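# Carry the tube rack through self-closing doors to desk

## Task

Move the tube rack from the counter, through the self-closing doors, onto the desk, using one or both robots. Done only if the rack stands upright on the desk with every tube seated fully down in a hole, both doors are closed, the rack and tubes never touched the floor, the robots have released it and moved away, and no robot has fallen or been left leaning.

## Robot and tools

Robots: r1 and r2, identical Hello Robot Stretch 4 units. Each has an omni-wheel base, a lift riding a mast, a telescoping arm reaching forward, a wrist with yaw, pitch and roll, and a two-finger gripper. Each is roughly 1.6 m tall, and its base rim lies within 0.23 m of its base origin. Cameras per robot: rN_head_camera, rN_head_left_camera, rN_head_right_camera, rN_wrist_camera.

Frames: the base frame has its origin on the floor beneath the base centre, with x forward, y left and z up. hand_pose is reported in this frame and marks a point between the open fingertips; its printed value may be slightly wrong. The odometry frame is the base frame as it was at scene start. Every robot reports in its own frames, so judging where one robot is relative to the other takes images, lidar_m or wrist_depth_mm. base_odometry counts wheel turns only, so slipping is counted as travel. Heading runs -3.142 to 3.142, positive to the left. When turned_by_wheels and turned_by_imu differ by more than about 0.1 rad, the base likely struck something or slipped. base_tilt is in degrees, with forward and right positive, and carries a fixed bias of up to about 1.5 degrees.

execute_actions(actions, cameras): actions is a list holding one action, or an empty list to only read state and images. The action is an object keyed "r1" and/or "r2". Under each robot:
- base: exactly one relative move starting from the last reported base position. translate_m drives straight, forward positive, -2 to 2 m. strafe_m moves sideways, left positive, -2 to 2 m. rotate_rad turns in place, counter-clockwise positive, -3.2 to 3.2 rad.
- joints: absolute targets by name. lift_m 0 to 1.2 m. arm_m 0 to 0.55 m of extension. wrist_yaw_rad -1.134 to 4.276 (0 forward, left positive, 3.14 folded back). wrist_pitch_rad -1.117 to 4.259 (0 level, 1.57 pointing down). wrist_roll_rad -1.117 to 4.259 (positive is clockwise seen from behind). gripper_m -0.038 to 0.141 m fingertip gap, where values below 0 press the fingers together. A target beyond a joint's range is clipped and the result notes it; any other bad value or unknown key rejects the whole call.
- pace: "slow", "default", "fast" or "max". The base drives at 0.1/0.3/0.4/0.6 m/s and turns at 1/2/3/4 rad/s; a raised lift lowers these.
- contact_limits: {"arm_m": 0 to 0.75}, the push allowed before the arm stops. The default is 0.5.
- end_of_arm: "enable_torque", sent by itself, wakes wrist or gripper motors that have shut off.
All motions start at once. An action lasts 15 s at most. Anything you leave out may keep driving toward its previous target. cameras lists the images to return: omit it or give ["all"] for all of them, or [] for none.

wait(seconds 0 to 10) commands nothing and returns state and images. zoom_image(camera, region [x0,y0,x1,y1] in pixels, at most 504x504) enlarges the latest image. read_manual gives licence texts only. finished_scene(scene) ends the scene for good and reports success.

Result lines: base_status and joint_status tell how each motion ended. "done" means complete; for the base it means the wheels turned the full amount, even if they slipped. "off_target" means it stopped short and may still be pushing. "contact_stop_at_<key>" means it was blocked, and the lift, arm or wheels go slack: a slack lift can sink under load, and slack wheels can roll. "limit_stop_at_tilt" means a lean over 6 degrees, which leaves everything slack until the robot levels. "limit_stop_at_own_body" means a self-collision stop; this is likely when the gripper is tilted up (pitch below -0.2) and rolled (roll below -0.4 or above 4). "torque_fault" means a wrist motor is overloaded and limp, for example pressed against something or holding more than about 2 kg level; send enable_torque to recover. on_its_own lists what changed without being commanded, where "held at" is the held target. motor_effort is a percentage with the peak in brackets and is noisy. lidar_m gives 12 sectors of 30 degrees: the 1st ahead, the 4th left, the 7th behind, the 10th right. "-" means nothing seen or closer than 0.25 m, and clear objects and thin legs can be missed. wrist_depth_mm is a 7x7 grid of depths from 100 to 2000 mm.

Gripping: command gripper_m smaller than the object's width. The reading and "done" do not confirm a grasp; a firm squeeze at a command of 0 or above raises the gripper effort. Fingertips pressed onto a surface can jam, so lift to free them. To unfold at scene start, send lift_m 0.4 together with wrist_yaw_rad 0.

Cautions: a hard press between the robots fails the run, and once the bases touch, even millimetres more is a hard press. Two robots can differ by up to about 3 cm per metre of travel, so a jointly carried load can strain and topple them. Carrying more than 1 kg with arm_m above 0.2 while driving or turning risks tipping, especially at fast paces; strong pushes with a raised gripper do as well. Do not drop the rack, spill the tubes onto the floor, slam the doors or push hard. The simulation keeps running while you think, and loose objects can sometimes get nudged. Before finishing, make sure the rack is upright with all tubes seated, both doors are shut, and the robots have let go and moved away.

Each tool is called after "Request:" by a JSON object that holds its "method" and its "body", one argument or row to a line.

## Session

Request:
{"method": "execute_actions", "body": {
  "actions": []
}}

Scene clock: 0.00 s.
r1.base_odometry: x=+0.000 y=+0.000 heading=+0.000 (m, m, rad; r1's odometry frame)
r1.turned_by_wheels: +0.000 (rad since the last result)
r1.turned_by_imu: +0.000 (rad since the last result)
r1.base_tilt: forward=+0.2 right=-0.3 (deg)
r1.lidar_m: 1.10 1.20 1.77 1.75 1.90 2.88 1.27 1.46 1.38 1.36 1.46 1.14
r1.base_status: not commanded
r1.joint_positions: lift_m=+0.200 arm_m=+0.002 wrist_yaw_rad=+3.053 wrist_pitch_rad=-0.013 wrist_roll_rad=-0.017 gripper_m=+0.057
r1.joint_status: not commanded
r1.motor_effort: lift_m=+19 arm_m=-1 wrist_yaw_rad=-3 wrist_pitch_rad=-4 wrist_roll_rad=-1 gripper_m=-1 wheel_0=+0 wheel_1=+0 wheel_2=+1 (%)
r1.hand_pose: x=-0.1070 y=+0.1127 z=+0.3818 quat_wxyz=(+0.044, +0.006, -0.009, +0.999) (m; r1's base frame)
r1.wrist_depth_mm: 134 138 - - - - - / 111 138 - - - - - / 110 137 - - - - - / 126 151 - - - - - / - - - - - - - / 1618 1464 208 1576 196 1499 1464 / 1042 960 960 156 946 976 991
r2.base_odometry: x=+0.000 y=+0.000 heading=+0.000 (m, m, rad; r2's odometry frame)
r2.turned_by_wheels: +0.000 (rad since the last result)
r2.turned_by_imu: +0.000 (rad since the last result)
r2.base_tilt: forward=+0.2 right=-0.1 (deg)
r2.lidar_m: 1.49 1.31 1.00 0.95 1.02 1.48 1.28 1.31 2.19 2.08 2.04 1.54
r2.base_status: not commanded
r2.joint_positions: lift_m=+0.172 arm_m=+0.003 wrist_yaw_rad=+3.081 wrist_pitch_rad=+0.021 wrist_roll_rad=-0.005 gripper_m=+0.057
r2.joint_status: not commanded
r2.motor_effort: lift_m=+18 arm_m=-1 wrist_yaw_rad=+2 wrist_pitch_rad=-6 wrist_roll_rad=+4 gripper_m=-3 wheel_0=+0 wheel_1=+0 wheel_2=+0 (%)
r2.hand_pose: x=-0.1090 y=+0.1047 z=+0.3446 quat_wxyz=(+0.030, -0.011, -0.002, +0.999) (m; r2's base frame)
r2.wrist_depth_mm: - 135 - - - 1808 1229 / - 132 - - - 1808 1229 / 107 137 224 - - 1863 1229 / 136 149 - - - 1863 1229 / - 1863 1366 1983 1661 1618 1281 / 1205 1182 197 1060 931 1060 1060 / 831 768 820 - 820 732 759
pictures: r1_head_camera, r1_head_left_camera, r1_head_right_camera, r1_wrist_camera, r2_head_camera, r2_head_left_camera, r2_head_right_camera, r2_wrist_camera
Images, in order (width x height): r1_head_camera 420x560, r1_head_left_camera 420x672, r1_head_right_camera 420x672, r1_wrist_camera 616x392, r2_head_camera 420x560, r2_head_left_camera 420x672, r2_head_right_camera 420x672, r2_wrist_camera 616x392.

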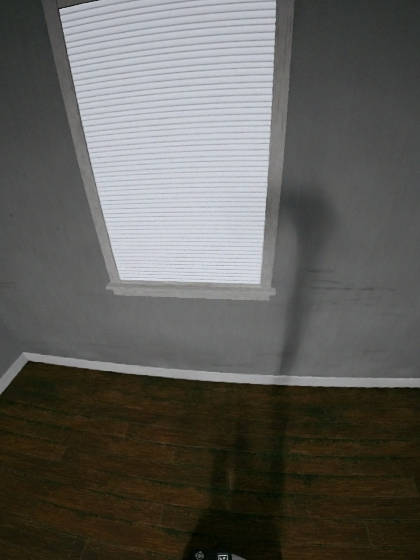

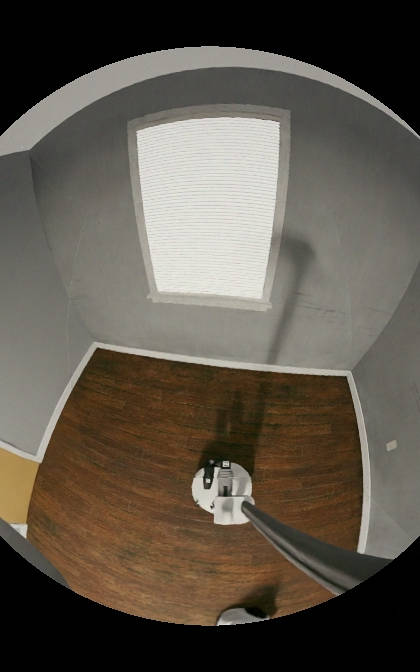

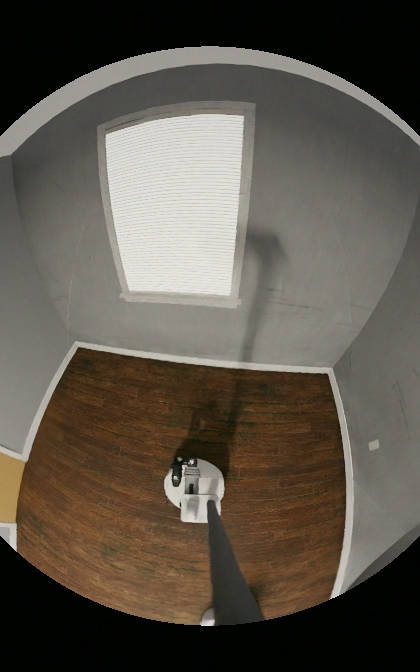

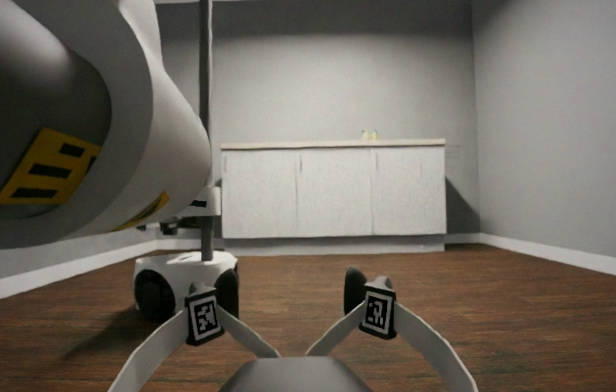

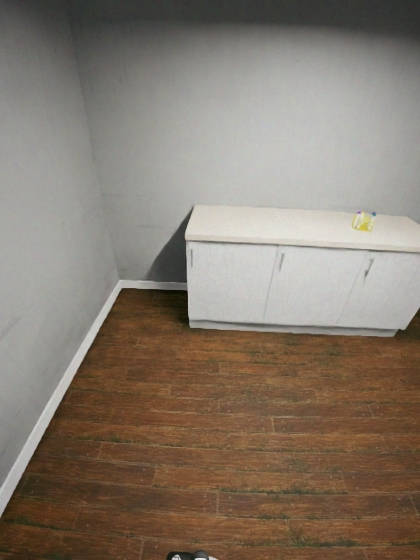

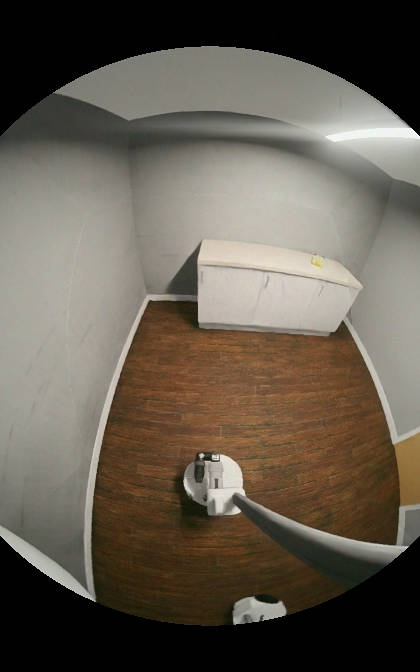

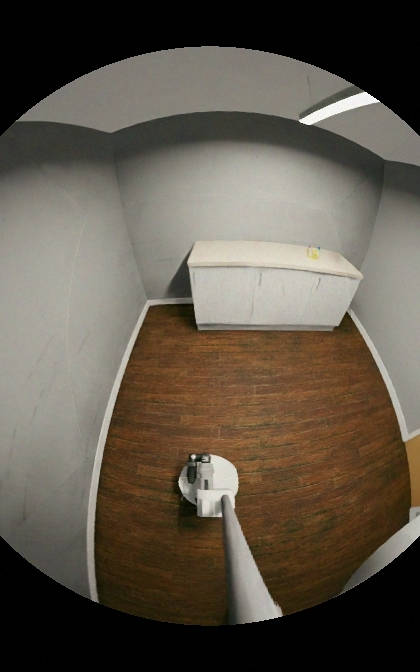

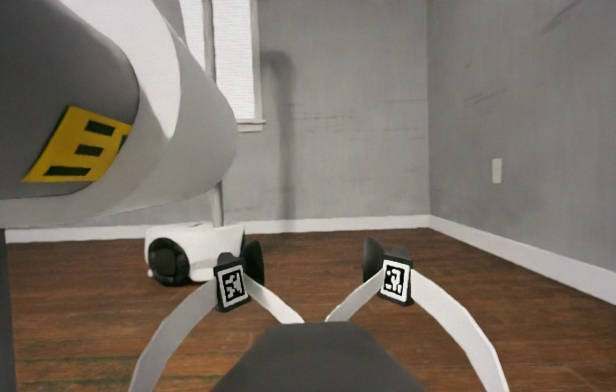

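Request:
{"method": "execute_actions", "body": {
  "actions": [
    {"r2":{"base":{"strafe_m":-1.0},"joints":{"lift_m":0.85,"wrist_yaw_rad":0,"gripper_m":0.14}},"r1":{"base":{"rotate_rad":1.8}}}
  ],
  "cameras": ["r1_head_camera","r2_head_camera","r2_wrist_camera"]
}}

Request:
{"method": "execute_actions", "body": {
  "actions": [
    {"r2":{"base":{"translate_m":0.8}}}
  ],
  "cameras": ["r2_head_camera","r2_wrist_camera"]
}}

Scene clock: 5.83 s.
r1.base_odometry: x=+0.000 y=+0.000 heading=+1.800 (m, m, rad; r1's odometry frame)
r1.turned_by_wheels: +1.800 (rad since the last result)
r1.turned_by_imu: +1.806 (rad since the last result)
r1.base_tilt: forward=+0.2 right=-0.3 (deg)
r1.lidar_m: 1.76 1.44 1.42 2.40 1.51 1.34 1.34 1.26 1.10 1.13 1.42 1.74
r1.base_status: done
r1.joint_positions: lift_m=+0.200 arm_m=+0.002 wrist_yaw_rad=+3.053 wrist_pitch_rad=-0.013 wrist_roll_rad=-0.017 gripper_m=+0.057
r1.joint_status: not commanded
r1.motor_effort: lift_m=+19(19) arm_m=-1(1) wrist_yaw_rad=+0(1) wrist_pitch_rad=-4(4) wrist_roll_rad=-1(1) gripper_m=-2(2) wheel_0=-1(6) wheel_1=-1(4) wheel_2=+0(9) (%)
r1.hand_pose: x=-0.1070 y=+0.1127 z=+0.3818 quat_wxyz=(+0.044, +0.006, -0.009, +0.999) (m; r1's base frame)
r1.wrist_depth_mm: 135 138 1576 1499 1430 1397 1281 / 111 137 1576 1464 1430 1397 1336 / 111 138 1576 1499 1464 1366 1308 / 126 151 1537 1499 1499 1397 1308 / 1366 1618 1618 1537 1430 1366 1281 / 1397 1618 207 1464 195 1366 1308 / 1060 960 960 156 960 1008 991
r2.base_odometry: x=+0.000 y=-1.000 heading=+0.000 (m, m, rad; r2's odometry frame)
r2.turned_by_wheels: +0.000 (rad since the last result)
r2.turned_by_imu: -0.007 (rad since the last result)
r2.base_tilt: forward=+0.3 right=-0.1 (deg)
r2.lidar_m: 1.42 1.51 2.02 1.96 2.10 1.41 2.67 1.52 1.10 1.08 1.18 1.46
r2.base_status: done
r2.joint_positions: lift_m=+0.850 arm_m=+0.003 wrist_yaw_rad=+0.000 wrist_pitch_rad=+0.021 wrist_roll_rad=-0.005 gripper_m=+0.140
r2.joint_status: all done
r2.motor_effort: lift_m=+20(20) arm_m=-1(1) wrist_yaw_rad=+0(3) wrist_pitch_rad=-6(5) wrist_roll_rad=+2(3) gripper_m=+0(2) wheel_0=-1(5) wheel_1=+1(6) wheel_2=+0(2) (%)
r2.hand_pose: x=+0.4620 y=-0.0874 z=+1.0219 quat_wxyz=(+1.000, -0.003, +0.011, +0.000) (m; r2's base frame)
r2.wrist_depth_mm: 1863 1863 1808 1756 1756 1756 1618 / 1863 1863 1808 1863 1863 1756 1618 / 1921 1863 1863 1808 1808 1756 1618 / 1983 1921 1863 1808 1808 1756 1618 / 1336 1308 1255 1229 1229 1205 1661 / 1308 1308 1281 163 1229 1229 1661 / 1336 1308 1281 - 1255 1255 1661
pictures: r1_head_camera, r2_head_camera, r2_wrist_camera
Images, in order (width x height): r1_head_camera 420x560, r2_head_camera 420x560, r2_wrist_camera 616x392.

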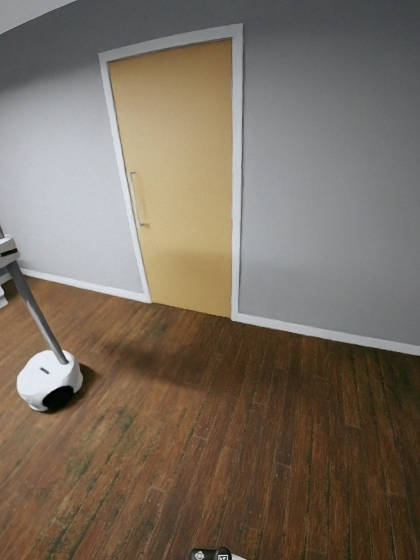

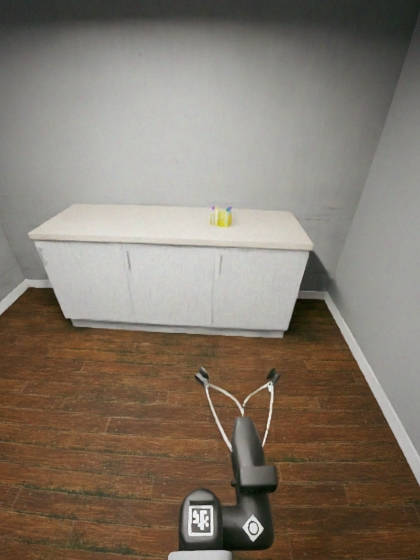

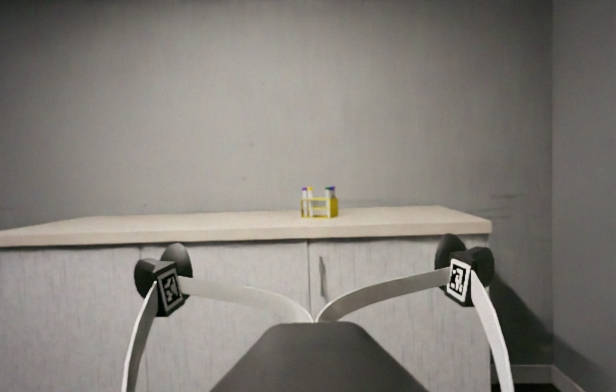

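Scene clock: 9.97 s.
r1.base_odometry: x=+0.000 y=+0.000 heading=+1.800 (m, m, rad; r1's odometry frame)
r1.turned_by_wheels: +0.000 (rad since the last result)
r1.turned_by_imu: -0.001 (rad since the last result)
r1.base_tilt: forward=+0.2 right=-0.3 (deg)
r1.lidar_m: 1.77 2.13 2.17 2.40 1.50 1.36 1.37 1.30 1.11 1.13 1.42 1.75
r1.base_status: not commanded
r1.joint_positions: lift_m=+0.200 arm_m=+0.002 wrist_yaw_rad=+3.053 wrist_pitch_rad=-0.013 wrist_roll_rad=-0.017 gripper_m=+0.057
r1.joint_status: not commanded
r1.motor_effort: lift_m=+19(19) arm_m=-1(1) wrist_yaw_rad=+0(2) wrist_pitch_rad=-5(4) wrist_roll_rad=-1(1) gripper_m=-2(3) wheel_0=-1(1) wheel_1=-1(1) wheel_2=+0(0) (%)
r1.hand_pose: x=-0.1070 y=+0.1127 z=+0.3818 quat_wxyz=(+0.044, +0.006, -0.009, +0.999) (m; r1's base frame)
r1.wrist_depth_mm: 135 138 1618 1499 1430 1366 1281 / 111 137 1618 1499 1430 1366 1281 / 110 138 1537 1499 1464 1397 1308 / 126 151 1576 1499 1430 1366 1336 / 1336 1708 1618 1464 1430 1366 1281 / 1397 1618 208 1499 195 1336 1281 / 1060 960 946 156 946 991 991
r2.base_odometry: x=+0.800 y=-1.000 heading=+0.000 (m, m, rad; r2's odometry frame)
r2.turned_by_wheels: +0.000 (rad since the last result)
r2.turned_by_imu: -0.006 (rad since the last result)
r2.base_tilt: forward=+0.2 right=-0.2 (deg)
r2.lidar_m: 0.63 0.67 0.99 1.92 2.05 2.17 2.18 1.53 1.21 1.16 0.84 0.65
r2.base_status: done
r2.joint_positions: lift_m=+0.850 arm_m=+0.003 wrist_yaw_rad=+0.000 wrist_pitch_rad=+0.021 wrist_roll_rad=-0.005 gripper_m=+0.140
r2.joint_status: not commanded
r2.motor_effort: lift_m=+20(20) arm_m=-1(1) wrist_yaw_rad=+0(1) wrist_pitch_rad=-6(5) wrist_roll_rad=+3(2) gripper_m=-2(2) wheel_0=+1(7) wheel_1=+1(5) wheel_2=+0(9) (%)
r2.hand_pose: x=+0.4620 y=-0.0874 z=+1.0219 quat_wxyz=(+1.000, -0.003, +0.011, +0.000) (m; r2's base frame)
r2.wrist_depth_mm: 1060 1060 1042 1025 1025 1008 991 / 1060 1060 1042 1042 1025 1008 991 / 1078 1078 1060 1042 1025 1025 1008 / 1098 1078 1078 1060 1042 1008 1008 / 931 904 854 654 768 654 732 / 512 452 439 163 424 415 439 / 473 466 439 - 424 436 433
pictures: r2_head_camera, r2_wrist_camera
Images, in order (width x height): r2_head_camera 420x560, r2_wrist_camera 616x392.

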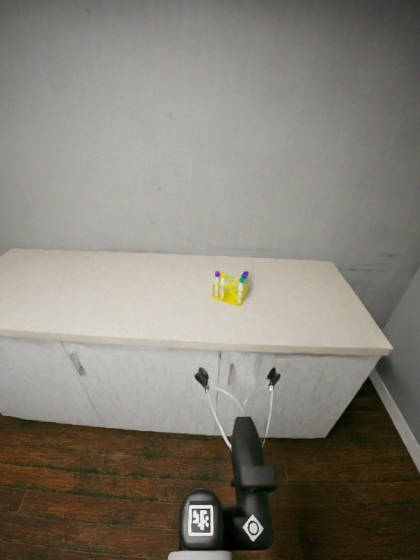

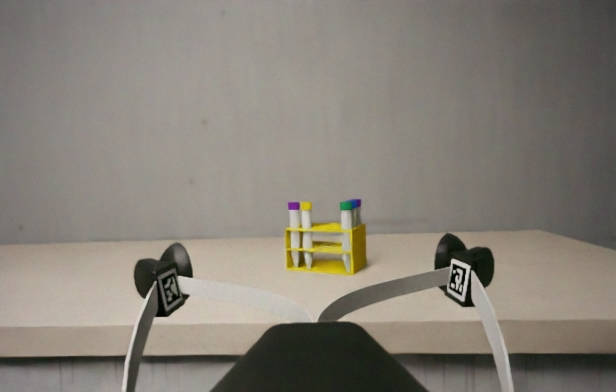

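Request:
{"method": "execute_actions", "body": {
  "actions": [
    {"r2":{"base":{"strafe_m":-0.03},"joints":{"lift_m":0.80,"arm_m":0.3}}}
  ],
  "cameras": ["r2_head_camera","r2_wrist_camera"]
}}

Scene clock: 13.17 s.
r1.base_odometry: x=+0.000 y=+0.000 heading=+1.800 (m, m, rad; r1's odometry frame)
r1.turned_by_wheels: +0.000 (rad since the last result)
r1.turned_by_imu: -0.001 (rad since the last result)
r1.base_tilt: forward=+0.2 right=-0.3 (deg)
r1.lidar_m: 1.76 2.14 2.17 2.40 1.52 1.36 1.38 1.28 1.11 1.14 1.40 1.75
r1.base_status: not commanded
r1.joint_positions: lift_m=+0.200 arm_m=+0.002 wrist_yaw_rad=+3.053 wrist_pitch_rad=-0.013 wrist_roll_rad=-0.017 gripper_m=+0.057
r1.joint_status: not commanded
r1.motor_effort: lift_m=+19(19) arm_m=-1(1) wrist_yaw_rad=+0(2) wrist_pitch_rad=-4(4) wrist_roll_rad=-1(1) gripper_m=-2(4) wheel_0=-1(1) wheel_1=-1(0) wheel_2=-1(1) (%)
r1.hand_pose: x=-0.1070 y=+0.1127 z=+0.3818 quat_wxyz=(+0.044, +0.006, -0.009, +0.999) (m; r1's base frame)
r1.wrist_depth_mm: 135 138 1661 1499 1430 1366 1281 / 111 137 1576 1537 1430 1366 1308 / 110 137 1537 1576 1499 1336 1281 / 126 151 1576 1537 1430 1366 1308 / 1366 1661 1661 1499 1397 1366 1308 / 1336 1537 209 1464 195 1336 1308 / 1060 960 991 156 946 976 976
r2.base_odometry: x=+0.800 y=-1.030 heading=+0.000 (m, m, rad; r2's odometry frame)
r2.turned_by_wheels: +0.000 (rad since the last result)
r2.turned_by_imu: -0.002 (rad since the last result)
r2.base_tilt: forward=+0.3 right=-0.2 (deg)
r2.lidar_m: 0.64 0.67 0.97 1.95 2.08 2.16 2.27 1.49 1.18 1.14 0.87 0.66
r2.base_status: done
r2.joint_positions: lift_m=+0.800 arm_m=+0.299 wrist_yaw_rad=+0.000 wrist_pitch_rad=+0.021 wrist_roll_rad=-0.005 gripper_m=+0.140
r2.joint_status: all done
r2.motor_effort: lift_m=+15(18) arm_m=+5(6) wrist_yaw_rad=+0(0) wrist_pitch_rad=-5(6) wrist_roll_rad=+2(3) gripper_m=+0(0) wheel_0=+1(8) wheel_1=+1(9) wheel_2=-1(1) (%)
r2.hand_pose: x=+0.7585 y=-0.0874 z=+0.9723 quat_wxyz=(+1.000, -0.003, +0.011, +0.000) (m; r2's base frame)
r2.wrist_depth_mm: 768 759 750 732 732 715 715 / 768 759 750 741 732 723 715 / 778 768 759 750 741 732 723 / 788 768 768 759 750 750 732 / 661 621 462 384 477 459 508 / 359 317 291 163 278 289 310 / 248 230 239 - 242 224 223
pictures: r2_head_camera, r2_wrist_camera
Images, in order (width x height): r2_head_camera 420x560, r2_wrist_camera 616x392.

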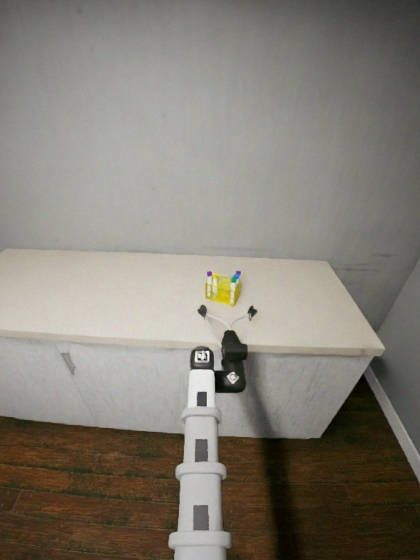

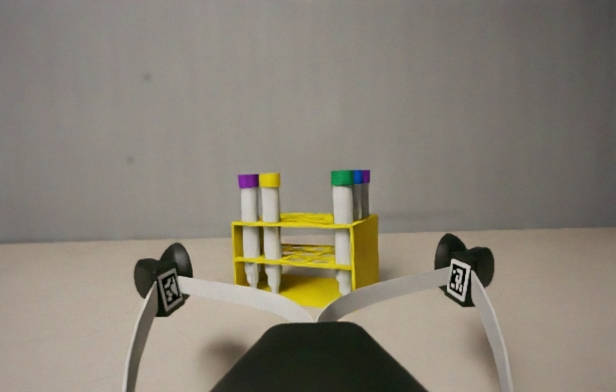

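Request:
{"method": "execute_actions", "body": {
  "actions": [
    {"r2":{"base":{"strafe_m":0.01},"joints":{"arm_m":0.48},"pace":"slow"}}
  ],
  "cameras": ["r2_wrist_camera"]
}}

Request:
{"method": "execute_actions", "body": {
  "actions": [
    {"r2":{"joints":{"gripper_m":0.06}}}
  ],
  "cameras": []
}}

Request:
{"method": "execute_actions", "body": {
  "actions": [
    {"r2":{"joints":{"lift_m":0.87}}}
  ],
  "cameras": []
}}

Request:
{"method": "execute_actions", "body": {
  "actions": [
    {"r2":{"joints":{"arm_m":0.0}}}
  ],
  "cameras": ["r2_head_camera","r2_wrist_camera"]
}}

Scene clock: 17.33 s.
r1.base_odometry: x=+0.000 y=+0.000 heading=+1.800 (m, m, rad; r1's odometry frame)
r1.turned_by_wheels: +0.000 (rad since the last result)
r1.turned_by_imu: -0.001 (rad since the last result)
r1.base_tilt: forward=+0.2 right=-0.3 (deg)
r1.lidar_m: 1.74 2.13 2.17 2.40 1.50 1.36 1.37 1.29 1.10 1.13 1.43 1.75
r1.base_status: not commanded
r1.joint_positions: lift_m=+0.200 arm_m=+0.002 wrist_yaw_rad=+3.053 wrist_pitch_rad=-0.013 wrist_roll_rad=-0.017 gripper_m=+0.057
r1.joint_status: not commanded
r1.motor_effort: lift_m=+19(19) arm_m=-1(1) wrist_yaw_rad=-2(1) wrist_pitch_rad=-4(4) wrist_roll_rad=-1(1) gripper_m=-7(3) wheel_0=-1(1) wheel_1=-1(1) wheel_2=-1(0) (%)
r1.hand_pose: x=-0.1070 y=+0.1127 z=+0.3818 quat_wxyz=(+0.044, +0.006, -0.009, +0.999) (m; r1's base frame)
r1.wrist_depth_mm: 134 138 1661 1576 1430 1336 1308 / 110 138 1618 1499 1464 1366 1281 / 111 137 1576 1499 1430 1366 1308 / 126 151 1618 1499 1464 1366 1336 / 1336 1708 1618 1499 1430 1366 1281 / 1397 1618 208 1499 195 1397 1281 / 1060 960 976 156 946 991 991
r2.base_odometry: x=+0.800 y=-1.020 heading=+0.000 (m, m, rad; r2's odometry frame)
r2.turned_by_wheels: +0.000 (rad since the last result)
r2.turned_by_imu: -0.002 (rad since the last result)
r2.base_tilt: forward=+0.2 right=-0.1 (deg)
r2.lidar_m: 0.63 0.68 1.00 1.93 2.09 2.16 2.23 1.52 1.19 1.13 0.84 0.65
r2.base_status: done
r2.joint_positions: lift_m=+0.800 arm_m=+0.479 wrist_yaw_rad=+0.000 wrist_pitch_rad=+0.021 wrist_roll_rad=-0.005 gripper_m=+0.140
r2.joint_status: all done
r2.motor_effort: lift_m=+15(15) arm_m=+5(2) wrist_yaw_rad=+0(1) wrist_pitch_rad=-5(5) wrist_roll_rad=+3(4) gripper_m=+0(2) wheel_0=+0(3) wheel_1=+0(4) wheel_2=+0(0) (%)
r2.hand_pose: x=+0.9384 y=-0.0875 z=+0.9723 quat_wxyz=(+1.000, -0.003, +0.011, +0.000) (m; r2's base frame)
r2.wrist_depth_mm: 580 580 569 559 554 549 544 / 591 580 580 569 559 554 554 / 597 585 585 574 564 559 554 / 603 597 220 580 569 559 554 / 603 597 221 439 215 455 504 / 357 315 215 163 193 289 309 / 247 229 229 - 215 224 223
pictures: r2_wrist_camera
Images, in order (width x height): r2_wrist_camera 616x392.

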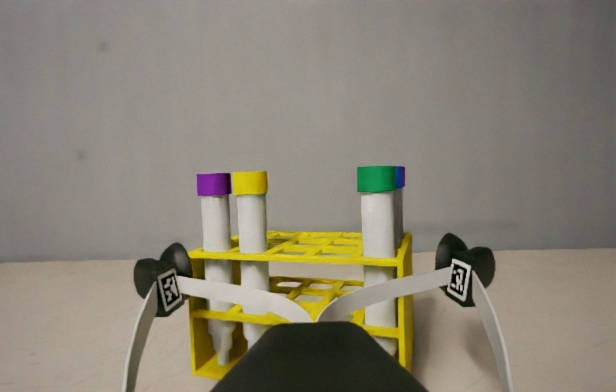

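Scene clock: 19.13 s.
r1.base_odometry: x=+0.000 y=+0.000 heading=+1.800 (m, m, rad; r1's odometry frame)
r1.turned_by_wheels: +0.000 (rad since the last result)
r1.turned_by_imu: -0.001 (rad since the last result)
r1.base_tilt: forward=+0.2 right=-0.3 (deg)
r1.lidar_m: 1.75 2.14 2.17 2.41 1.50 1.36 1.35 1.28 1.11 1.12 1.42 1.75
r1.base_status: not commanded
r1.joint_positions: lift_m=+0.200 arm_m=+0.002 wrist_yaw_rad=+3.053 wrist_pitch_rad=-0.013 wrist_roll_rad=-0.017 gripper_m=+0.057
r1.joint_status: not commanded
r1.motor_effort: lift_m=+19(19) arm_m=-1(1) wrist_yaw_rad=-1(1) wrist_pitch_rad=-4(5) wrist_roll_rad=-1(1) gripper_m=-3(3) wheel_0=-1(1) wheel_1=+0(1) wheel_2=+0(1) (%)
r1.hand_pose: x=-0.1070 y=+0.1127 z=+0.3818 quat_wxyz=(+0.044, +0.006, -0.009, +0.999) (m; r1's base frame)
r1.wrist_depth_mm: 135 138 1618 1499 1430 1397 1308 / 111 137 1618 1499 1464 1366 1308 / 110 137 1618 1537 1430 1336 1336 / 126 151 1576 1499 1366 1366 1336 / 1336 1708 1618 1537 1430 1366 1336 / 1366 1618 208 1499 195 1366 1255 / 1060 946 960 156 960 976 1008
r2.base_odometry: x=+0.800 y=-1.020 heading=+0.000 (m, m, rad; r2's odometry frame)
r2.turned_by_wheels: +0.000 (rad since the last result)
r2.turned_by_imu: -0.001 (rad since the last result)
r2.base_tilt: forward=+0.2 right=-0.1 (deg)
r2.lidar_m: 0.62 0.67 0.99 1.94 2.07 2.18 2.24 1.51 1.19 1.15 0.85 0.63
r2.base_status: not commanded
r2.joint_positions: lift_m=+0.800 arm_m=+0.479 wrist_yaw_rad=+0.000 wrist_pitch_rad=+0.021 wrist_roll_rad=-0.005 gripper_m=+0.060
r2.joint_status: all done
r2.motor_effort: lift_m=+15(15) arm_m=+5(5) wrist_yaw_rad=+0(0) wrist_pitch_rad=-6(6) wrist_roll_rad=+3(2) gripper_m=-3(0) wheel_0=+0(0) wheel_1=+0(0) wheel_2=+0(0) (%)
r2.hand_pose: x=+0.9384 y=-0.0875 z=+0.9723 quat_wxyz=(+1.000, -0.003, +0.011, +0.000) (m; r2's base frame)
r2.wrist_depth_mm: 585 574 574 564 554 549 544 / 591 585 574 569 559 554 549 / 597 585 580 574 564 559 554 / 603 591 585 574 569 564 559 / 603 597 270 234 235 525 504 / 359 349 193 204 226 312 309 / 247 229 238 - 241 213 222
pictures: none
No camera images: the call's "cameras" was empty. Leave "cameras" out to get every camera's image.

Scene clock: 20.37 s.
r1.base_odometry: x=+0.000 y=+0.000 heading=+1.800 (m, m, rad; r1's odometry frame)
r1.turned_by_wheels: +0.000 (rad since the last result)
r1.turned_by_imu: +0.000 (rad since the last result)
r1.base_tilt: forward=+0.2 right=-0.2 (deg)
r1.lidar_m: 1.78 2.13 2.17 2.39 1.53 1.36 1.35 1.26 1.10 1.10 1.41 1.75
r1.base_status: not commanded
r1.joint_positions: lift_m=+0.200 arm_m=+0.002 wrist_yaw_rad=+3.053 wrist_pitch_rad=-0.013 wrist_roll_rad=-0.017 gripper_m=+0.057
r1.joint_status: not commanded
r1.motor_effort: lift_m=+19(19) arm_m=-1(1) wrist_yaw_rad=-3(0) wrist_pitch_rad=-4(5) wrist_roll_rad=-1(1) gripper_m=-2(3) wheel_0=-1(1) wheel_1=+0(1) wheel_2=+0(1) (%)
r1.hand_pose: x=-0.1070 y=+0.1127 z=+0.3818 quat_wxyz=(+0.044, +0.006, -0.009, +0.999) (m; r1's base frame)
r1.wrist_depth_mm: 134 138 1576 1499 1464 1366 1308 / 111 138 1618 1537 1430 1366 1336 / 111 137 1618 1537 1430 1366 1308 / 126 151 1576 1537 1430 1397 1308 / 1366 1661 1618 1537 1430 1397 1308 / 1397 1576 209 1499 195 1366 1308 / 1078 960 960 156 960 976 991
r2.base_odometry: x=+0.800 y=-1.020 heading=+0.000 (m, m, rad; r2's odometry frame)
r2.turned_by_wheels: +0.000 (rad since the last result)
r2.turned_by_imu: -0.001 (rad since the last result)
r2.base_tilt: forward=+0.1 right=-0.2 (deg)
r2.lidar_m: 0.63 0.67 0.99 1.94 2.08 2.17 2.24 1.48 1.18 1.14 0.87 0.64
r2.base_status: not commanded
r2.joint_positions: lift_m=+0.870 arm_m=+0.479 wrist_yaw_rad=+0.000 wrist_pitch_rad=+0.021 wrist_roll_rad=-0.005 gripper_m=+0.060
r2.joint_status: all done
r2.motor_effort: lift_m=+21(22) arm_m=+5(5) wrist_yaw_rad=+1(1) wrist_pitch_rad=-5(6) wrist_roll_rad=+3(3) gripper_m=-5(0) wheel_0=+0(0) wheel_1=+0(0) wheel_2=+0(0) (%)
r2.hand_pose: x=+0.9384 y=-0.0875 z=+1.0418 quat_wxyz=(+1.000, -0.003, +0.011, +0.000) (m; r2's base frame)
r2.wrist_depth_mm: 585 574 569 564 554 549 539 / 591 580 574 569 559 554 549 / 597 591 585 574 569 559 554 / 597 591 585 580 569 564 559 / 603 597 591 580 574 569 564 / 564 549 193 217 237 492 484 / 389 362 289 - 357 338 349
pictures: none
No camera images: the call's "cameras" was empty. Leave "cameras" out to get every camera's image.

Scene clock: 22.83 s.
r1.base_odometry: x=+0.000 y=+0.000 heading=+1.800 (m, m, rad; r1's odometry frame)
r1.turned_by_wheels: +0.000 (rad since the last result)
r1.turned_by_imu: -0.001 (rad since the last result)
r1.base_tilt: forward=+0.2 right=-0.2 (deg)
r1.lidar_m: 1.75 2.14 2.17 2.40 1.51 1.35 1.38 1.28 1.12 1.12 1.42 1.75
r1.base_status: not commanded
r1.joint_positions: lift_m=+0.200 arm_m=+0.002 wrist_yaw_rad=+3.053 wrist_pitch_rad=-0.013 wrist_roll_rad=-0.017 gripper_m=+0.057
r1.joint_status: not commanded
r1.motor_effort: lift_m=+19(19) arm_m=-1(1) wrist_yaw_rad=+0(1) wrist_pitch_rad=-5(5) wrist_roll_rad=-1(1) gripper_m=-1(3) wheel_0=-1(1) wheel_1=-1(1) wheel_2=+0(0) (%)
r1.hand_pose: x=-0.1070 y=+0.1127 z=+0.3818 quat_wxyz=(+0.044, +0.006, -0.009, +0.999) (m; r1's base frame)
r1.wrist_depth_mm: 134 138 1576 1499 1430 1366 1308 / 111 137 1618 1537 1430 1366 1308 / 110 137 1499 1576 1430 1366 1336 / 126 150 1576 1499 1430 1336 1281 / 1366 1661 1618 1537 1397 1336 1336 / 1366 1618 208 1499 195 1366 1281 / 1042 946 976 156 960 976 1008
r2.base_odometry: x=+0.800 y=-1.020 heading=+0.000 (m, m, rad; r2's odometry frame)
r2.turned_by_wheels: +0.000 (rad since the last result)
r2.turned_by_imu: -0.001 (rad since the last result)
r2.base_tilt: forward=+0.3 right=+0.0 (deg)
r2.lidar_m: 0.62 0.67 0.98 1.94 2.09 2.18 2.24 1.51 1.18 1.14 0.89 0.65
r2.base_status: not commanded
r2.joint_positions: lift_m=+0.870 arm_m=+0.003 wrist_yaw_rad=+0.000 wrist_pitch_rad=+0.022 wrist_roll_rad=-0.005 gripper_m=+0.060
r2.joint_status: all done
joint sent to its limit — the command would take r2.arm_m past its lower limit, so that joint was sent only as far as its limit.
r2.motor_effort: lift_m=+21(21) arm_m=-5(5) wrist_yaw_rad=+2(1) wrist_pitch_rad=-6(5) wrist_roll_rad=+3(3) gripper_m=-1(3) wheel_0=+0(0) wheel_1=+0(0) wheel_2=+0(0) (%)
r2.hand_pose: x=+0.4628 y=-0.0874 z=+1.0418 quat_wxyz=(+1.000, -0.003, +0.011, +0.000) (m; r2's base frame)
r2.wrist_depth_mm: 1060 1042 1042 1042 1008 1008 976 / 1078 1060 1042 1025 1008 991 991 / 1098 1060 1060 1042 1042 1008 1008 / 1098 1078 1060 1042 1042 1008 1008 / 1060 1008 946 741 759 842 946 / 574 554 193 488 439 500 492 / 449 442 436 - 421 415 410
pictures: r2_head_camera, r2_wrist_camera
Images, in order (width x height): r2_head_camera 420x560, r2_wrist_camera 616x392.

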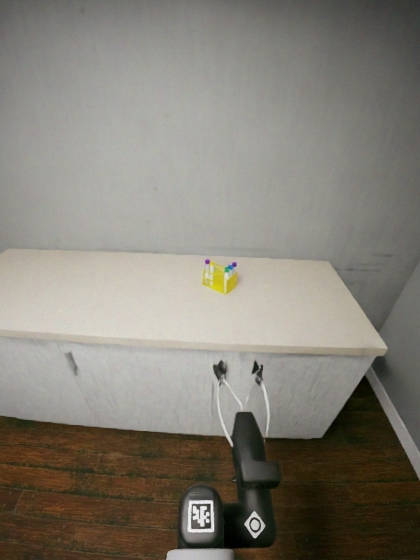

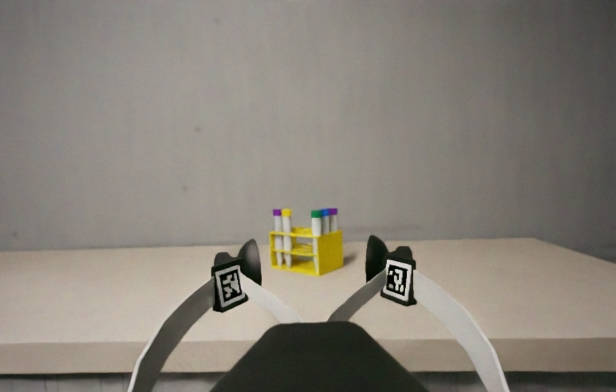

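Request:
{"method": "execute_actions", "body": {
  "actions": [
    {"r2":{"base":{"strafe_m":0.55},"joints":{"gripper_m":0.14,"lift_m":0.8}}}
  ],
  "cameras": []
}}

Request:
{"method": "execute_actions", "body": {
  "actions": [
    {"r2":{"base":{"rotate_rad":-0.6}}}
  ],
  "cameras": []
}}

Request:
{"method": "execute_actions", "body": {
  "actions": [
    {"r2":{"base":{"translate_m":0.33},"joints":{"arm_m":0.15}}}
  ],
  "cameras": ["r2_head_camera","r2_wrist_camera"]
}}

Scene clock: 28.10 s.
r1.base_odometry: x=+0.000 y=+0.000 heading=+1.800 (m, m, rad; r1's odometry frame)
r1.turned_by_wheels: +0.000 (rad since the last result)
r1.turned_by_imu: -0.002 (rad since the last result)
r1.base_tilt: forward=+0.2 right=-0.3 (deg)
r1.lidar_m: 1.76 2.11 2.08 2.35 1.51 1.35 1.35 1.28 1.09 1.11 1.43 1.75
r1.base_status: not commanded
r1.joint_positions: lift_m=+0.200 arm_m=+0.002 wrist_yaw_rad=+3.053 wrist_pitch_rad=-0.013 wrist_roll_rad=-0.017 gripper_m=+0.057
r1.joint_status: not commanded
r1.motor_effort: lift_m=+19(19) arm_m=-1(1) wrist_yaw_rad=+1(2) wrist_pitch_rad=-4(4) wrist_roll_rad=-1(1) gripper_m=-2(8) wheel_0=-1(1) wheel_1=-1(1) wheel_2=+0(0) (%)
r1.hand_pose: x=-0.1070 y=+0.1127 z=+0.3818 quat_wxyz=(+0.044, +0.006, -0.009, +0.999) (m; r1's base frame)
r1.wrist_depth_mm: 134 138 1661 1537 1430 1336 1336 / 111 138 1661 1537 1430 1336 1308 / 110 138 1576 1464 1464 1336 1308 / 126 151 1576 1537 1464 1336 1308 / 1397 1661 1618 1499 1430 1366 1308 / 1430 1618 208 1430 195 1366 1255 / 1042 960 960 156 960 976 976
r2.base_odometry: x=+0.800 y=-0.470 heading=+0.000 (m, m, rad; r2's odometry frame)
r2.turned_by_wheels: +0.000 (rad since the last result)
r2.turned_by_imu: +0.000 (rad since the last result)
r2.base_tilt: forward=+0.1 right=+0.0 (deg)
r2.lidar_m: 0.65 0.73 1.44 1.40 1.49 2.11 2.09 2.31 1.74 1.69 0.90 0.68
r2.base_status: done
r2.joint_positions: lift_m=+0.800 arm_m=+0.003 wrist_yaw_rad=+0.000 wrist_pitch_rad=+0.022 wrist_roll_rad=-0.005 gripper_m=+0.140
r2.joint_status: all done
r2.motor_effort: lift_m=+16(20) arm_m=-5(5) wrist_yaw_rad=-1(1) wrist_pitch_rad=-6(5) wrist_roll_rad=+3(3) gripper_m=+0(2) wheel_0=+1(7) wheel_1=+0(8) wheel_2=+0(0) (%)
r2.hand_pose: x=+0.4628 y=-0.0874 z=+0.9722 quat_wxyz=(+1.000, -0.003, +0.011, +0.000) (m; r2's base frame)
r2.wrist_depth_mm: 1098 1078 1060 1060 1042 1008 1008 / 1098 1078 1078 1078 1042 1025 1008 / 1118 1098 1078 1078 1060 1025 1025 / 1118 1098 1098 1078 1060 1042 831 / 668 634 597 574 554 462 512 / 504 477 488 163 473 449 459 / 512 504 496 - 477 469 462
pictures: none
No camera images: the call's "cameras" was empty. Leave "cameras" out to get every camera's image.

Scene clock: 29.47 s.
r1.base_odometry: x=+0.000 y=+0.000 heading=+1.800 (m, m, rad; r1's odometry frame)
r1.turned_by_wheels: +0.000 (rad since the last result)
r1.turned_by_imu: +0.000 (rad since the last result)
r1.base_tilt: forward=+0.2 right=-0.3 (deg)
r1.lidar_m: 1.78 2.12 2.07 2.37 1.50 1.36 1.37 1.27 1.10 1.12 1.43 1.75
r1.base_status: not commanded
r1.joint_positions: lift_m=+0.200 arm_m=+0.002 wrist_yaw_rad=+3.053 wrist_pitch_rad=-0.013 wrist_roll_rad=-0.017 gripper_m=+0.057
r1.joint_status: not commanded
r1.motor_effort: lift_m=+19(19) arm_m=-1(1) wrist_yaw_rad=-1(1) wrist_pitch_rad=-5(4) wrist_roll_rad=+0(1) gripper_m=-4(6) wheel_0=-1(1) wheel_1=-1(0) wheel_2=-1(0) (%)
r1.hand_pose: x=-0.1070 y=+0.1127 z=+0.3818 quat_wxyz=(+0.044, +0.006, -0.009, +0.999) (m; r1's base frame)
r1.wrist_depth_mm: 135 138 1618 1537 1430 1366 1281 / 111 138 1618 1499 1430 1366 1308 / 111 137 1576 1576 1464 1397 1308 / 126 151 1537 1537 1464 1336 1308 / 1366 1661 1661 1499 1430 1336 1336 / 1397 1576 208 1464 195 1366 1281 / 1042 960 960 156 960 960 991
r2.base_odometry: x=+0.800 y=-0.470 heading=-0.600 (m, m, rad; r2's odometry frame)
r2.turned_by_wheels: -0.600 (rad since the last result)
r2.turned_by_imu: -0.614 (rad since the last result)
r2.base_tilt: forward=+0.2 right=-0.1 (deg)
r2.lidar_m: 0.71 0.67 0.69 1.48 1.38 1.45 1.97 2.04 2.50 1.80 1.69 0.99
r2.base_status: done
r2.joint_positions: lift_m=+0.800 arm_m=+0.003 wrist_yaw_rad=+0.000 wrist_pitch_rad=+0.022 wrist_roll_rad=-0.005 gripper_m=+0.140
r2.joint_status: not commanded
r2.motor_effort: lift_m=+16(15) arm_m=-5(5) wrist_yaw_rad=+1(0) wrist_pitch_rad=-6(5) wrist_roll_rad=+4(3) gripper_m=+2(2) wheel_0=+0(4) wheel_1=+1(6) wheel_2=-1(8) (%)
r2.hand_pose: x=+0.4628 y=-0.0874 z=+0.9722 quat_wxyz=(+1.000, -0.003, +0.011, +0.000) (m; r2's base frame)
r2.wrist_depth_mm: 931 1042 1160 1366 1576 1576 1308 / 946 1060 1182 1336 1576 1618 1366 / 931 1042 1182 1366 1576 1618 1336 / 946 1060 1138 1336 1537 1576 1336 / 668 640 603 661 759 878 1366 / 445 480 549 163 750 866 1397 / 459 500 564 - 809 891 1366
pictures: none
No camera images: the call's "cameras" was empty. Leave "cameras" out to get every camera's image.

Scene clock: 32.03 s.
r1.base_odometry: x=+0.000 y=+0.000 heading=+1.800 (m, m, rad; r1's odometry frame)
r1.turned_by_wheels: +0.000 (rad since the last result)
r1.turned_by_imu: -0.001 (rad since the last result)
r1.base_tilt: forward=+0.2 right=-0.3 (deg)
r1.lidar_m: 1.79 2.13 2.36 2.39 1.54 1.34 1.37 1.28 1.10 1.11 1.45 1.76
r1.base_status: not commanded
r1.joint_positions: lift_m=+0.200 arm_m=+0.002 wrist_yaw_rad=+3.053 wrist_pitch_rad=-0.013 wrist_roll_rad=-0.017 gripper_m=+0.057
r1.joint_status: not commanded
r1.motor_effort: lift_m=+19(19) arm_m=-1(1) wrist_yaw_rad=-1(2) wrist_pitch_rad=-5(5) wrist_roll_rad=-1(1) gripper_m=-3(5) wheel_0=-1(1) wheel_1=-1(1) wheel_2=+0(1) (%)
r1.hand_pose: x=-0.1070 y=+0.1127 z=+0.3818 quat_wxyz=(+0.044, +0.006, -0.009, +0.999) (m; r1's base frame)
r1.wrist_depth_mm: 135 138 1618 1499 1499 1366 1308 / 111 137 1618 1537 1464 1336 1308 / 111 137 1576 1537 1397 1336 1308 / 126 151 1576 1499 1430 1366 1308 / 1366 1708 1618 1499 1397 1397 1308 / 1366 1618 208 1499 195 1336 1308 / 1042 946 960 156 946 991 991
r2.base_odometry: x=+1.072 y=-0.656 heading=-0.600 (m, m, rad; r2's odometry frame)
r2.turned_by_wheels: +0.000 (rad since the last result)
r2.turned_by_imu: -0.003 (rad since the last result)
r2.base_tilt: forward=+0.1 right=-0.1 (deg)
r2.lidar_m: 0.41 0.38 0.39 0.56 1.57 1.64 2.22 2.35 2.27 1.60 1.52 0.58
r2.base_status: done
r2.joint_positions: lift_m=+0.800 arm_m=+0.149 wrist_yaw_rad=+0.000 wrist_pitch_rad=+0.021 wrist_roll_rad=-0.005 gripper_m=+0.140
r2.joint_status: all done
r2.motor_effort: lift_m=+16(15) arm_m=+4(5) wrist_yaw_rad=+0(0) wrist_pitch_rad=-6(5) wrist_roll_rad=+3(3) gripper_m=+1(1) wheel_0=-1(5) wheel_1=+0(5) wheel_2=+2(9) (%)
r2.hand_pose: x=+0.6085 y=-0.0874 z=+0.9722 quat_wxyz=(+1.000, -0.003, +0.011, +0.000) (m; r2's base frame)
r2.wrist_depth_mm: 615 683 768 878 1025 1205 1098 / 615 683 778 878 1042 1229 1098 / 615 691 768 891 1042 1229 1118 / 621 668 750 891 1042 1255 1118 / 597 480 452 574 549 455 508 / 359 319 293 163 279 290 309 / 248 231 239 - 243 227 259
pictures: r2_head_camera, r2_wrist_camera
Images, in order (width x height): r2_head_camera 420x560, r2_wrist_camera 616x392.

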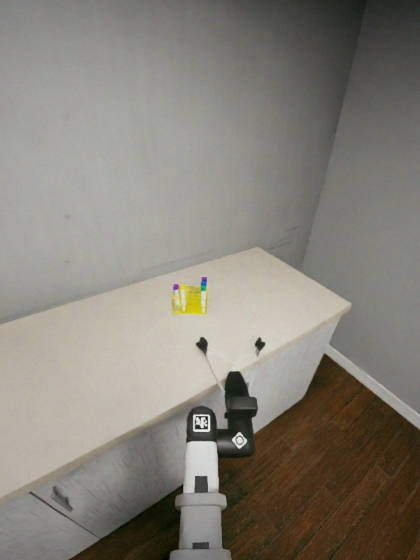

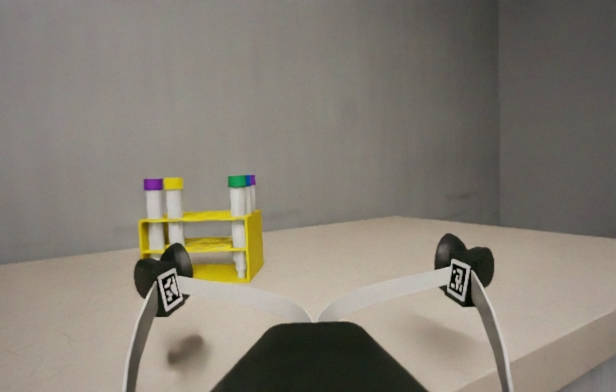

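Request:
{"method": "execute_actions", "body": {
  "actions": [
    {"r2":{"base":{"strafe_m":0.115},"pace":"slow"}}
  ],
  "cameras": []
}}

Request:
{"method": "execute_actions", "body": {
  "actions": [
    {"r2":{"joints":{"arm_m":0.38},"pace":"slow"}}
  ],
  "cameras": ["r2_head_camera","r2_wrist_camera"]
}}

Scene clock: 35.27 s.
r1.base_odometry: x=+0.000 y=+0.000 heading=+1.800 (m, m, rad; r1's odometry frame)
r1.turned_by_wheels: +0.000 (rad since the last result)
r1.turned_by_imu: -0.001 (rad since the last result)
r1.base_tilt: forward=+0.2 right=-0.3 (deg)
r1.lidar_m: 1.77 2.13 2.39 2.38 1.51 1.35 1.34 1.28 1.11 1.12 1.42 1.74
r1.base_status: not commanded
r1.joint_positions: lift_m=+0.200 arm_m=+0.002 wrist_yaw_rad=+3.053 wrist_pitch_rad=-0.013 wrist_roll_rad=-0.017 gripper_m=+0.057
r1.joint_status: not commanded
r1.motor_effort: lift_m=+19(19) arm_m=-1(1) wrist_yaw_rad=-1(2) wrist_pitch_rad=-4(4) wrist_roll_rad=-1(1) gripper_m=-1(0) wheel_0=-2(1) wheel_1=-1(1) wheel_2=-1(0) (%)
r1.hand_pose: x=-0.1070 y=+0.1127 z=+0.3818 quat_wxyz=(+0.044, +0.006, -0.009, +0.999) (m; r1's base frame)
r1.wrist_depth_mm: 135 138 1618 1537 1430 1336 1308 / 111 138 1576 1499 1464 1397 1308 / 110 137 1576 1499 1464 1336 1336 / 126 151 1576 1537 1397 1336 1308 / 1366 1756 1661 1499 1430 1336 1281 / 1366 1618 208 1464 195 1336 1308 / 1078 976 960 156 960 991 991
r2.base_odometry: x=+1.137 y=-0.561 heading=-0.600 (m, m, rad; r2's odometry frame)
r2.turned_by_wheels: +0.000 (rad since the last result)
r2.turned_by_imu: -0.001 (rad since the last result)
r2.base_tilt: forward=+0.2 right=-0.1 (deg)
r2.lidar_m: 0.34 0.33 0.34 0.48 1.46 1.52 2.07 2.40 2.41 1.69 1.62 0.52
r2.base_status: done
r2.joint_positions: lift_m=+0.800 arm_m=+0.149 wrist_yaw_rad=+0.000 wrist_pitch_rad=+0.021 wrist_roll_rad=-0.005 gripper_m=+0.140
r2.joint_status: not commanded
r2.motor_effort: lift_m=+16(16) arm_m=+5(5) wrist_yaw_rad=-1(1) wrist_pitch_rad=-5(5) wrist_roll_rad=+2(3) gripper_m=+1(0) wheel_0=-1(3) wheel_1=+1(6) wheel_2=+1(2) (%)
r2.hand_pose: x=+0.6085 y=-0.0874 z=+0.9722 quat_wxyz=(+1.000, -0.003, +0.011, +0.000) (m; r2's base frame)
r2.wrist_depth_mm: 564 627 707 809 946 1118 1182 / 569 627 707 809 946 1138 1205 / 569 634 707 809 960 1160 1182 / 569 634 699 809 946 1160 1205 / 564 609 517 480 549 459 512 / 359 319 291 163 279 290 310 / 248 230 240 - 242 225 224
pictures: none
No camera images: the call's "cameras" was empty. Leave "cameras" out to get every camera's image.

Scene clock: 38.83 s.
r1.base_odometry: x=+0.000 y=+0.000 heading=+1.800 (m, m, rad; r1's odometry frame)
r1.turned_by_wheels: +0.000 (rad since the last result)
r1.turned_by_imu: -0.001 (rad since the last result)
r1.base_tilt: forward=+0.2 right=-0.3 (deg)
r1.lidar_m: 1.76 2.13 2.41 2.39 1.51 1.34 1.38 1.26 1.11 1.11 1.42 1.76
r1.base_status: not commanded
r1.joint_positions: lift_m=+0.200 arm_m=+0.002 wrist_yaw_rad=+3.053 wrist_pitch_rad=-0.013 wrist_roll_rad=-0.017 gripper_m=+0.057
r1.joint_status: not commanded
r1.motor_effort: lift_m=+19(19) arm_m=-1(1) wrist_yaw_rad=-1(2) wrist_pitch_rad=-4(4) wrist_roll_rad=-1(1) gripper_m=-2(2) wheel_0=-1(1) wheel_1=-1(1) wheel_2=-1(0) (%)
r1.hand_pose: x=-0.1070 y=+0.1127 z=+0.3818 quat_wxyz=(+0.044, +0.006, -0.009, +0.999) (m; r1's base frame)
r1.wrist_depth_mm: 135 138 1618 1537 1499 1366 1308 / 111 138 1661 1499 1430 1366 1308 / 111 137 1576 1499 1464 1336 1308 / 126 151 1576 1499 1464 1366 1336 / 1366 1661 1618 1537 1430 1366 1308 / 1397 1576 208 1499 196 1366 1281 / 1042 960 976 156 946 976 991
r2.base_odometry: x=+1.137 y=-0.561 heading=-0.600 (m, m, rad; r2's odometry frame)
r2.turned_by_wheels: +0.000 (rad since the last result)
r2.turned_by_imu: -0.001 (rad since the last result)
r2.base_tilt: forward=+0.3 right=-0.2 (deg)
r2.lidar_m: 0.36 0.32 0.35 0.49 1.48 1.53 2.09 2.40 2.40 1.70 1.61 0.49
r2.base_status: not commanded
r2.joint_positions: lift_m=+0.800 arm_m=+0.379 wrist_yaw_rad=+0.000 wrist_pitch_rad=+0.021 wrist_roll_rad=-0.005 gripper_m=+0.140
r2.joint_status: all done
r2.motor_effort: lift_m=+16(16) arm_m=+5(7) wrist_yaw_rad=+0(1) wrist_pitch_rad=-5(4) wrist_roll_rad=+3(3) gripper_m=+0(0) wheel_0=-1(1) wheel_1=+1(1) wheel_2=+1(1) (%)
r2.hand_pose: x=+0.8384 y=-0.0874 z=+0.9722 quat_wxyz=(+1.000, -0.003, +0.011, +0.000) (m; r2's base frame)
r2.wrist_depth_mm: 407 455 508 585 683 820 991 / 410 455 508 580 683 831 991 / 410 455 512 591 691 842 1025 / 410 459 228 591 699 842 1025 / 413 452 226 488 229 455 504 / 357 317 224 163 196 289 309 / 248 230 232 - 228 224 222
pictures: r2_head_camera, r2_wrist_camera
Images, in order (width x height): r2_head_camera 420x560, r2_wrist_camera 616x392.

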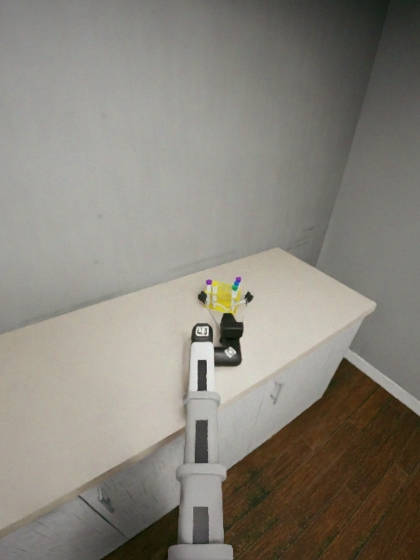

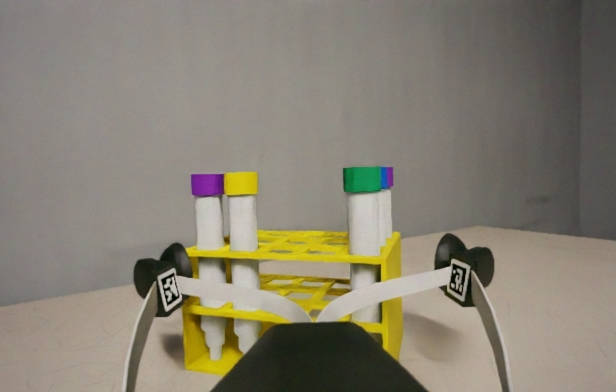

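Still shallow; go further.

Request:
{"method": "execute_actions", "body": {
  "actions": [
    {"r2":{"base":{"strafe_m":0.012},"joints":{"arm_m":0.43},"pace":"slow"}}
  ],
  "cameras": []
}}

Request:
{"method": "execute_actions", "body": {
  "actions": [
    {"r2":{"joints":{"gripper_m":0.05}}}
  ],
  "cameras": []
}}

Request:
{"method": "execute_actions", "body": {
  "actions": [
    {"r2":{"joints":{"lift_m":0.87}}}
  ],
  "cameras": ["r2_wrist_camera"]
}}

Scene clock: 42.57 s.
r1.base_odometry: x=+0.000 y=+0.000 heading=+1.800 (m, m, rad; r1's odometry frame)
r1.turned_by_wheels: +0.000 (rad since the last result)
r1.turned_by_imu: -0.001 (rad since the last result)
r1.base_tilt: forward=+0.2 right=-0.3 (deg)
r1.lidar_m: 1.76 2.12 2.44 2.37 1.48 1.37 1.36 1.28 1.09 1.12 1.43 1.76
r1.base_status: not commanded
r1.joint_positions: lift_m=+0.200 arm_m=+0.002 wrist_yaw_rad=+3.053 wrist_pitch_rad=-0.013 wrist_roll_rad=-0.017 gripper_m=+0.057
r1.joint_status: not commanded
r1.motor_effort: lift_m=+19(19) arm_m=-1(1) wrist_yaw_rad=-1(3) wrist_pitch_rad=-5(4) wrist_roll_rad=-1(1) gripper_m=-3(3) wheel_0=-1(1) wheel_1=-1(1) wheel_2=+0(0) (%)
r1.hand_pose: x=-0.1070 y=+0.1127 z=+0.3818 quat_wxyz=(+0.044, +0.006, -0.009, +0.999) (m; r1's base frame)
r1.wrist_depth_mm: 134 138 1618 1537 1464 1336 1308 / 111 138 1661 1499 1430 1366 1308 / 110 137 1537 1499 1430 1397 1281 / 126 151 1618 1499 1430 1308 1336 / 1366 1661 1576 1537 1430 1366 1308 / 1366 1618 209 1499 196 1336 1308 / 1060 946 946 156 946 991 976
r2.base_odometry: x=+1.144 y=-0.552 heading=-0.600 (m, m, rad; r2's odometry frame)
r2.turned_by_wheels: +0.000 (rad since the last result)
r2.turned_by_imu: -0.001 (rad since the last result)
r2.base_tilt: forward=+0.3 right=-0.2 (deg)
r2.lidar_m: 0.35 0.33 0.36 0.46 1.46 1.53 2.05 2.40 2.42 1.72 1.62 0.49
r2.base_status: done
r2.joint_positions: lift_m=+0.800 arm_m=+0.429 wrist_yaw_rad=+0.000 wrist_pitch_rad=+0.021 wrist_roll_rad=-0.005 gripper_m=+0.140
r2.joint_status: all done
r2.motor_effort: lift_m=+16(16) arm_m=+5(4) wrist_yaw_rad=+3(1) wrist_pitch_rad=-5(5) wrist_roll_rad=+4(2) gripper_m=+1(0) wheel_0=+0(3) wheel_1=+1(5) wheel_2=+0(1) (%)
r2.hand_pose: x=+0.8884 y=-0.0874 z=+0.9722 quat_wxyz=(+1.000, -0.003, +0.011, +0.000) (m; r2's base frame)
r2.wrist_depth_mm: 368 407 459 525 615 741 931 / 370 410 462 530 621 750 946 / 370 413 466 535 621 750 946 / 370 413 219 535 585 759 960 / 375 407 220 439 216 455 508 / 359 315 214 163 192 289 309 / 247 230 229 - 214 224 223
pictures: none
No camera images: the call's "cameras" was empty. Leave "cameras" out to get every camera's image.

Scene clock: 44.47 s.
r1.base_odometry: x=+0.000 y=+0.000 heading=+1.800 (m, m, rad; r1's odometry frame)
r1.turned_by_wheels: +0.000 (rad since the last result)
r1.turned_by_imu: -0.001 (rad since the last result)
r1.base_tilt: forward=+0.2 right=-0.3 (deg)
r1.lidar_m: 1.77 2.14 2.42 2.38 1.51 1.37 1.36 1.28 1.11 1.11 1.46 1.75
r1.base_status: not commanded
r1.joint_positions: lift_m=+0.200 arm_m=+0.002 wrist_yaw_rad=+3.053 wrist_pitch_rad=-0.013 wrist_roll_rad=-0.017 gripper_m=+0.057
r1.joint_status: not commanded
r1.motor_effort: lift_m=+19(19) arm_m=-1(1) wrist_yaw_rad=-3(1) wrist_pitch_rad=-4(5) wrist_roll_rad=-1(1) gripper_m=-2(4) wheel_0=-2(1) wheel_1=-1(1) wheel_2=-1(1) (%)
r1.hand_pose: x=-0.1070 y=+0.1127 z=+0.3818 quat_wxyz=(+0.044, +0.006, -0.009, +0.999) (m; r1's base frame)
r1.wrist_depth_mm: 134 138 1661 1537 1464 1397 1281 / 111 138 1618 1537 1464 1397 1308 / 111 137 1661 1499 1430 1366 1336 / 126 151 1537 1537 1464 1366 1308 / 1336 1708 1618 1499 1430 1397 1308 / 1397 1618 208 1464 196 1336 1281 / 1042 960 960 156 946 976 976
r2.base_odometry: x=+1.144 y=-0.552 heading=-0.600 (m, m, rad; r2's odometry frame)
r2.turned_by_wheels: +0.000 (rad since the last result)
r2.turned_by_imu: -0.001 (rad since the last result)
r2.base_tilt: forward=+0.3 right=-0.2 (deg)
r2.lidar_m: 0.35 0.31 0.34 0.48 1.46 1.50 2.06 2.41 2.42 1.72 1.62 0.49
r2.base_status: not commanded
r2.joint_positions: lift_m=+0.800 arm_m=+0.429 wrist_yaw_rad=+0.000 wrist_pitch_rad=+0.021 wrist_roll_rad=-0.005 gripper_m=+0.050
r2.joint_status: all done
r2.motor_effort: lift_m=+16(16) arm_m=+5(5) wrist_yaw_rad=+0(1) wrist_pitch_rad=-5(6) wrist_roll_rad=+3(3) gripper_m=-3(3) wheel_0=+0(0) wheel_1=+1(1) wheel_2=+0(0) (%)
r2.hand_pose: x=+0.8884 y=-0.0874 z=+0.9722 quat_wxyz=(+1.000, -0.003, +0.011, +0.000) (m; r2's base frame)
r2.wrist_depth_mm: 368 410 459 530 621 741 931 / 370 410 462 530 621 741 931 / 370 413 466 535 627 750 946 / 370 415 442 239 627 759 960 / 375 415 282 239 263 521 504 / 359 347 195 215 236 310 309 / 247 229 237 - 241 212 223
pictures: none
No camera images: the call's "cameras" was empty. Leave "cameras" out to get every camera's image.

Scene clock: 45.70 s.
r1.base_odometry: x=+0.000 y=+0.000 heading=+1.800 (m, m, rad; r1's odometry frame)
r1.turned_by_wheels: +0.000 (rad since the last result)
r1.turned_by_imu: +0.000 (rad since the last result)
r1.base_tilt: forward=+0.2 right=-0.3 (deg)
r1.lidar_m: 1.77 2.11 2.40 2.39 1.51 1.35 1.37 1.28 1.11 1.14 1.43 1.75
r1.base_status: not commanded
r1.joint_positions: lift_m=+0.200 arm_m=+0.002 wrist_yaw_rad=+3.053 wrist_pitch_rad=-0.013 wrist_roll_rad=-0.017 gripper_m=+0.057
r1.joint_status: not commanded
r1.motor_effort: lift_m=+19(19) arm_m=-1(1) wrist_yaw_rad=-1(0) wrist_pitch_rad=-5(5) wrist_roll_rad=-1(1) gripper_m=-7(1) wheel_0=-2(1) wheel_1=-1(0) wheel_2=-1(1) (%)
r1.hand_pose: x=-0.1070 y=+0.1127 z=+0.3818 quat_wxyz=(+0.044, +0.006, -0.009, +0.999) (m; r1's base frame)
r1.wrist_depth_mm: 135 138 1661 1576 1499 1366 1281 / 111 137 1618 1537 1430 1397 1336 / 110 137 1618 1537 1430 1336 1255 / 126 151 1537 1499 1499 1336 1308 / 1366 1661 1618 1537 1464 1366 1281 / 1397 1661 208 1464 195 1336 1255 / 1042 960 976 156 960 991 1008
r2.base_odometry: x=+1.144 y=-0.552 heading=-0.600 (m, m, rad; r2's odometry frame)
r2.turned_by_wheels: +0.000 (rad since the last result)
r2.turned_by_imu: -0.001 (rad since the last result)
r2.base_tilt: forward=+0.2 right=-0.2 (deg)
r2.lidar_m: 0.36 0.31 0.34 0.47 1.46 1.50 2.04 2.40 2.42 1.72 1.62 0.48
r2.base_status: not commanded
r2.joint_positions: lift_m=+0.870 arm_m=+0.429 wrist_yaw_rad=+0.000 wrist_pitch_rad=+0.021 wrist_roll_rad=-0.005 gripper_m=+0.050
r2.joint_status: all done
r2.motor_effort: lift_m=+22(23) arm_m=+5(5) wrist_yaw_rad=+0(0) wrist_pitch_rad=-5(6) wrist_roll_rad=+3(3) gripper_m=-3(1) wheel_0=+0(0) wheel_1=+1(1) wheel_2=+0(0) (%)
r2.hand_pose: x=+0.8884 y=-0.0874 z=+1.0418 quat_wxyz=(+1.000, -0.003, +0.011, +0.000) (m; r2's base frame)
r2.wrist_depth_mm: 368 410 459 530 615 741 931 / 368 410 459 530 621 741 946 / 373 413 466 530 627 759 946 / 375 415 466 535 627 759 960 / 375 413 452 539 597 741 960 / 375 415 194 224 263 492 488 / 370 359 294 - 379 336 351
pictures: r2_wrist_camera
Images, in order (width x height): r2_wrist_camera 616x392.

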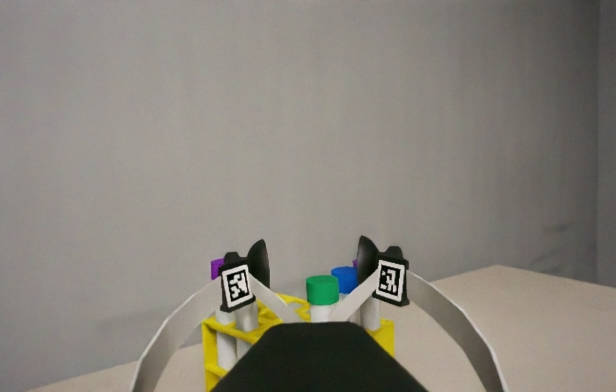

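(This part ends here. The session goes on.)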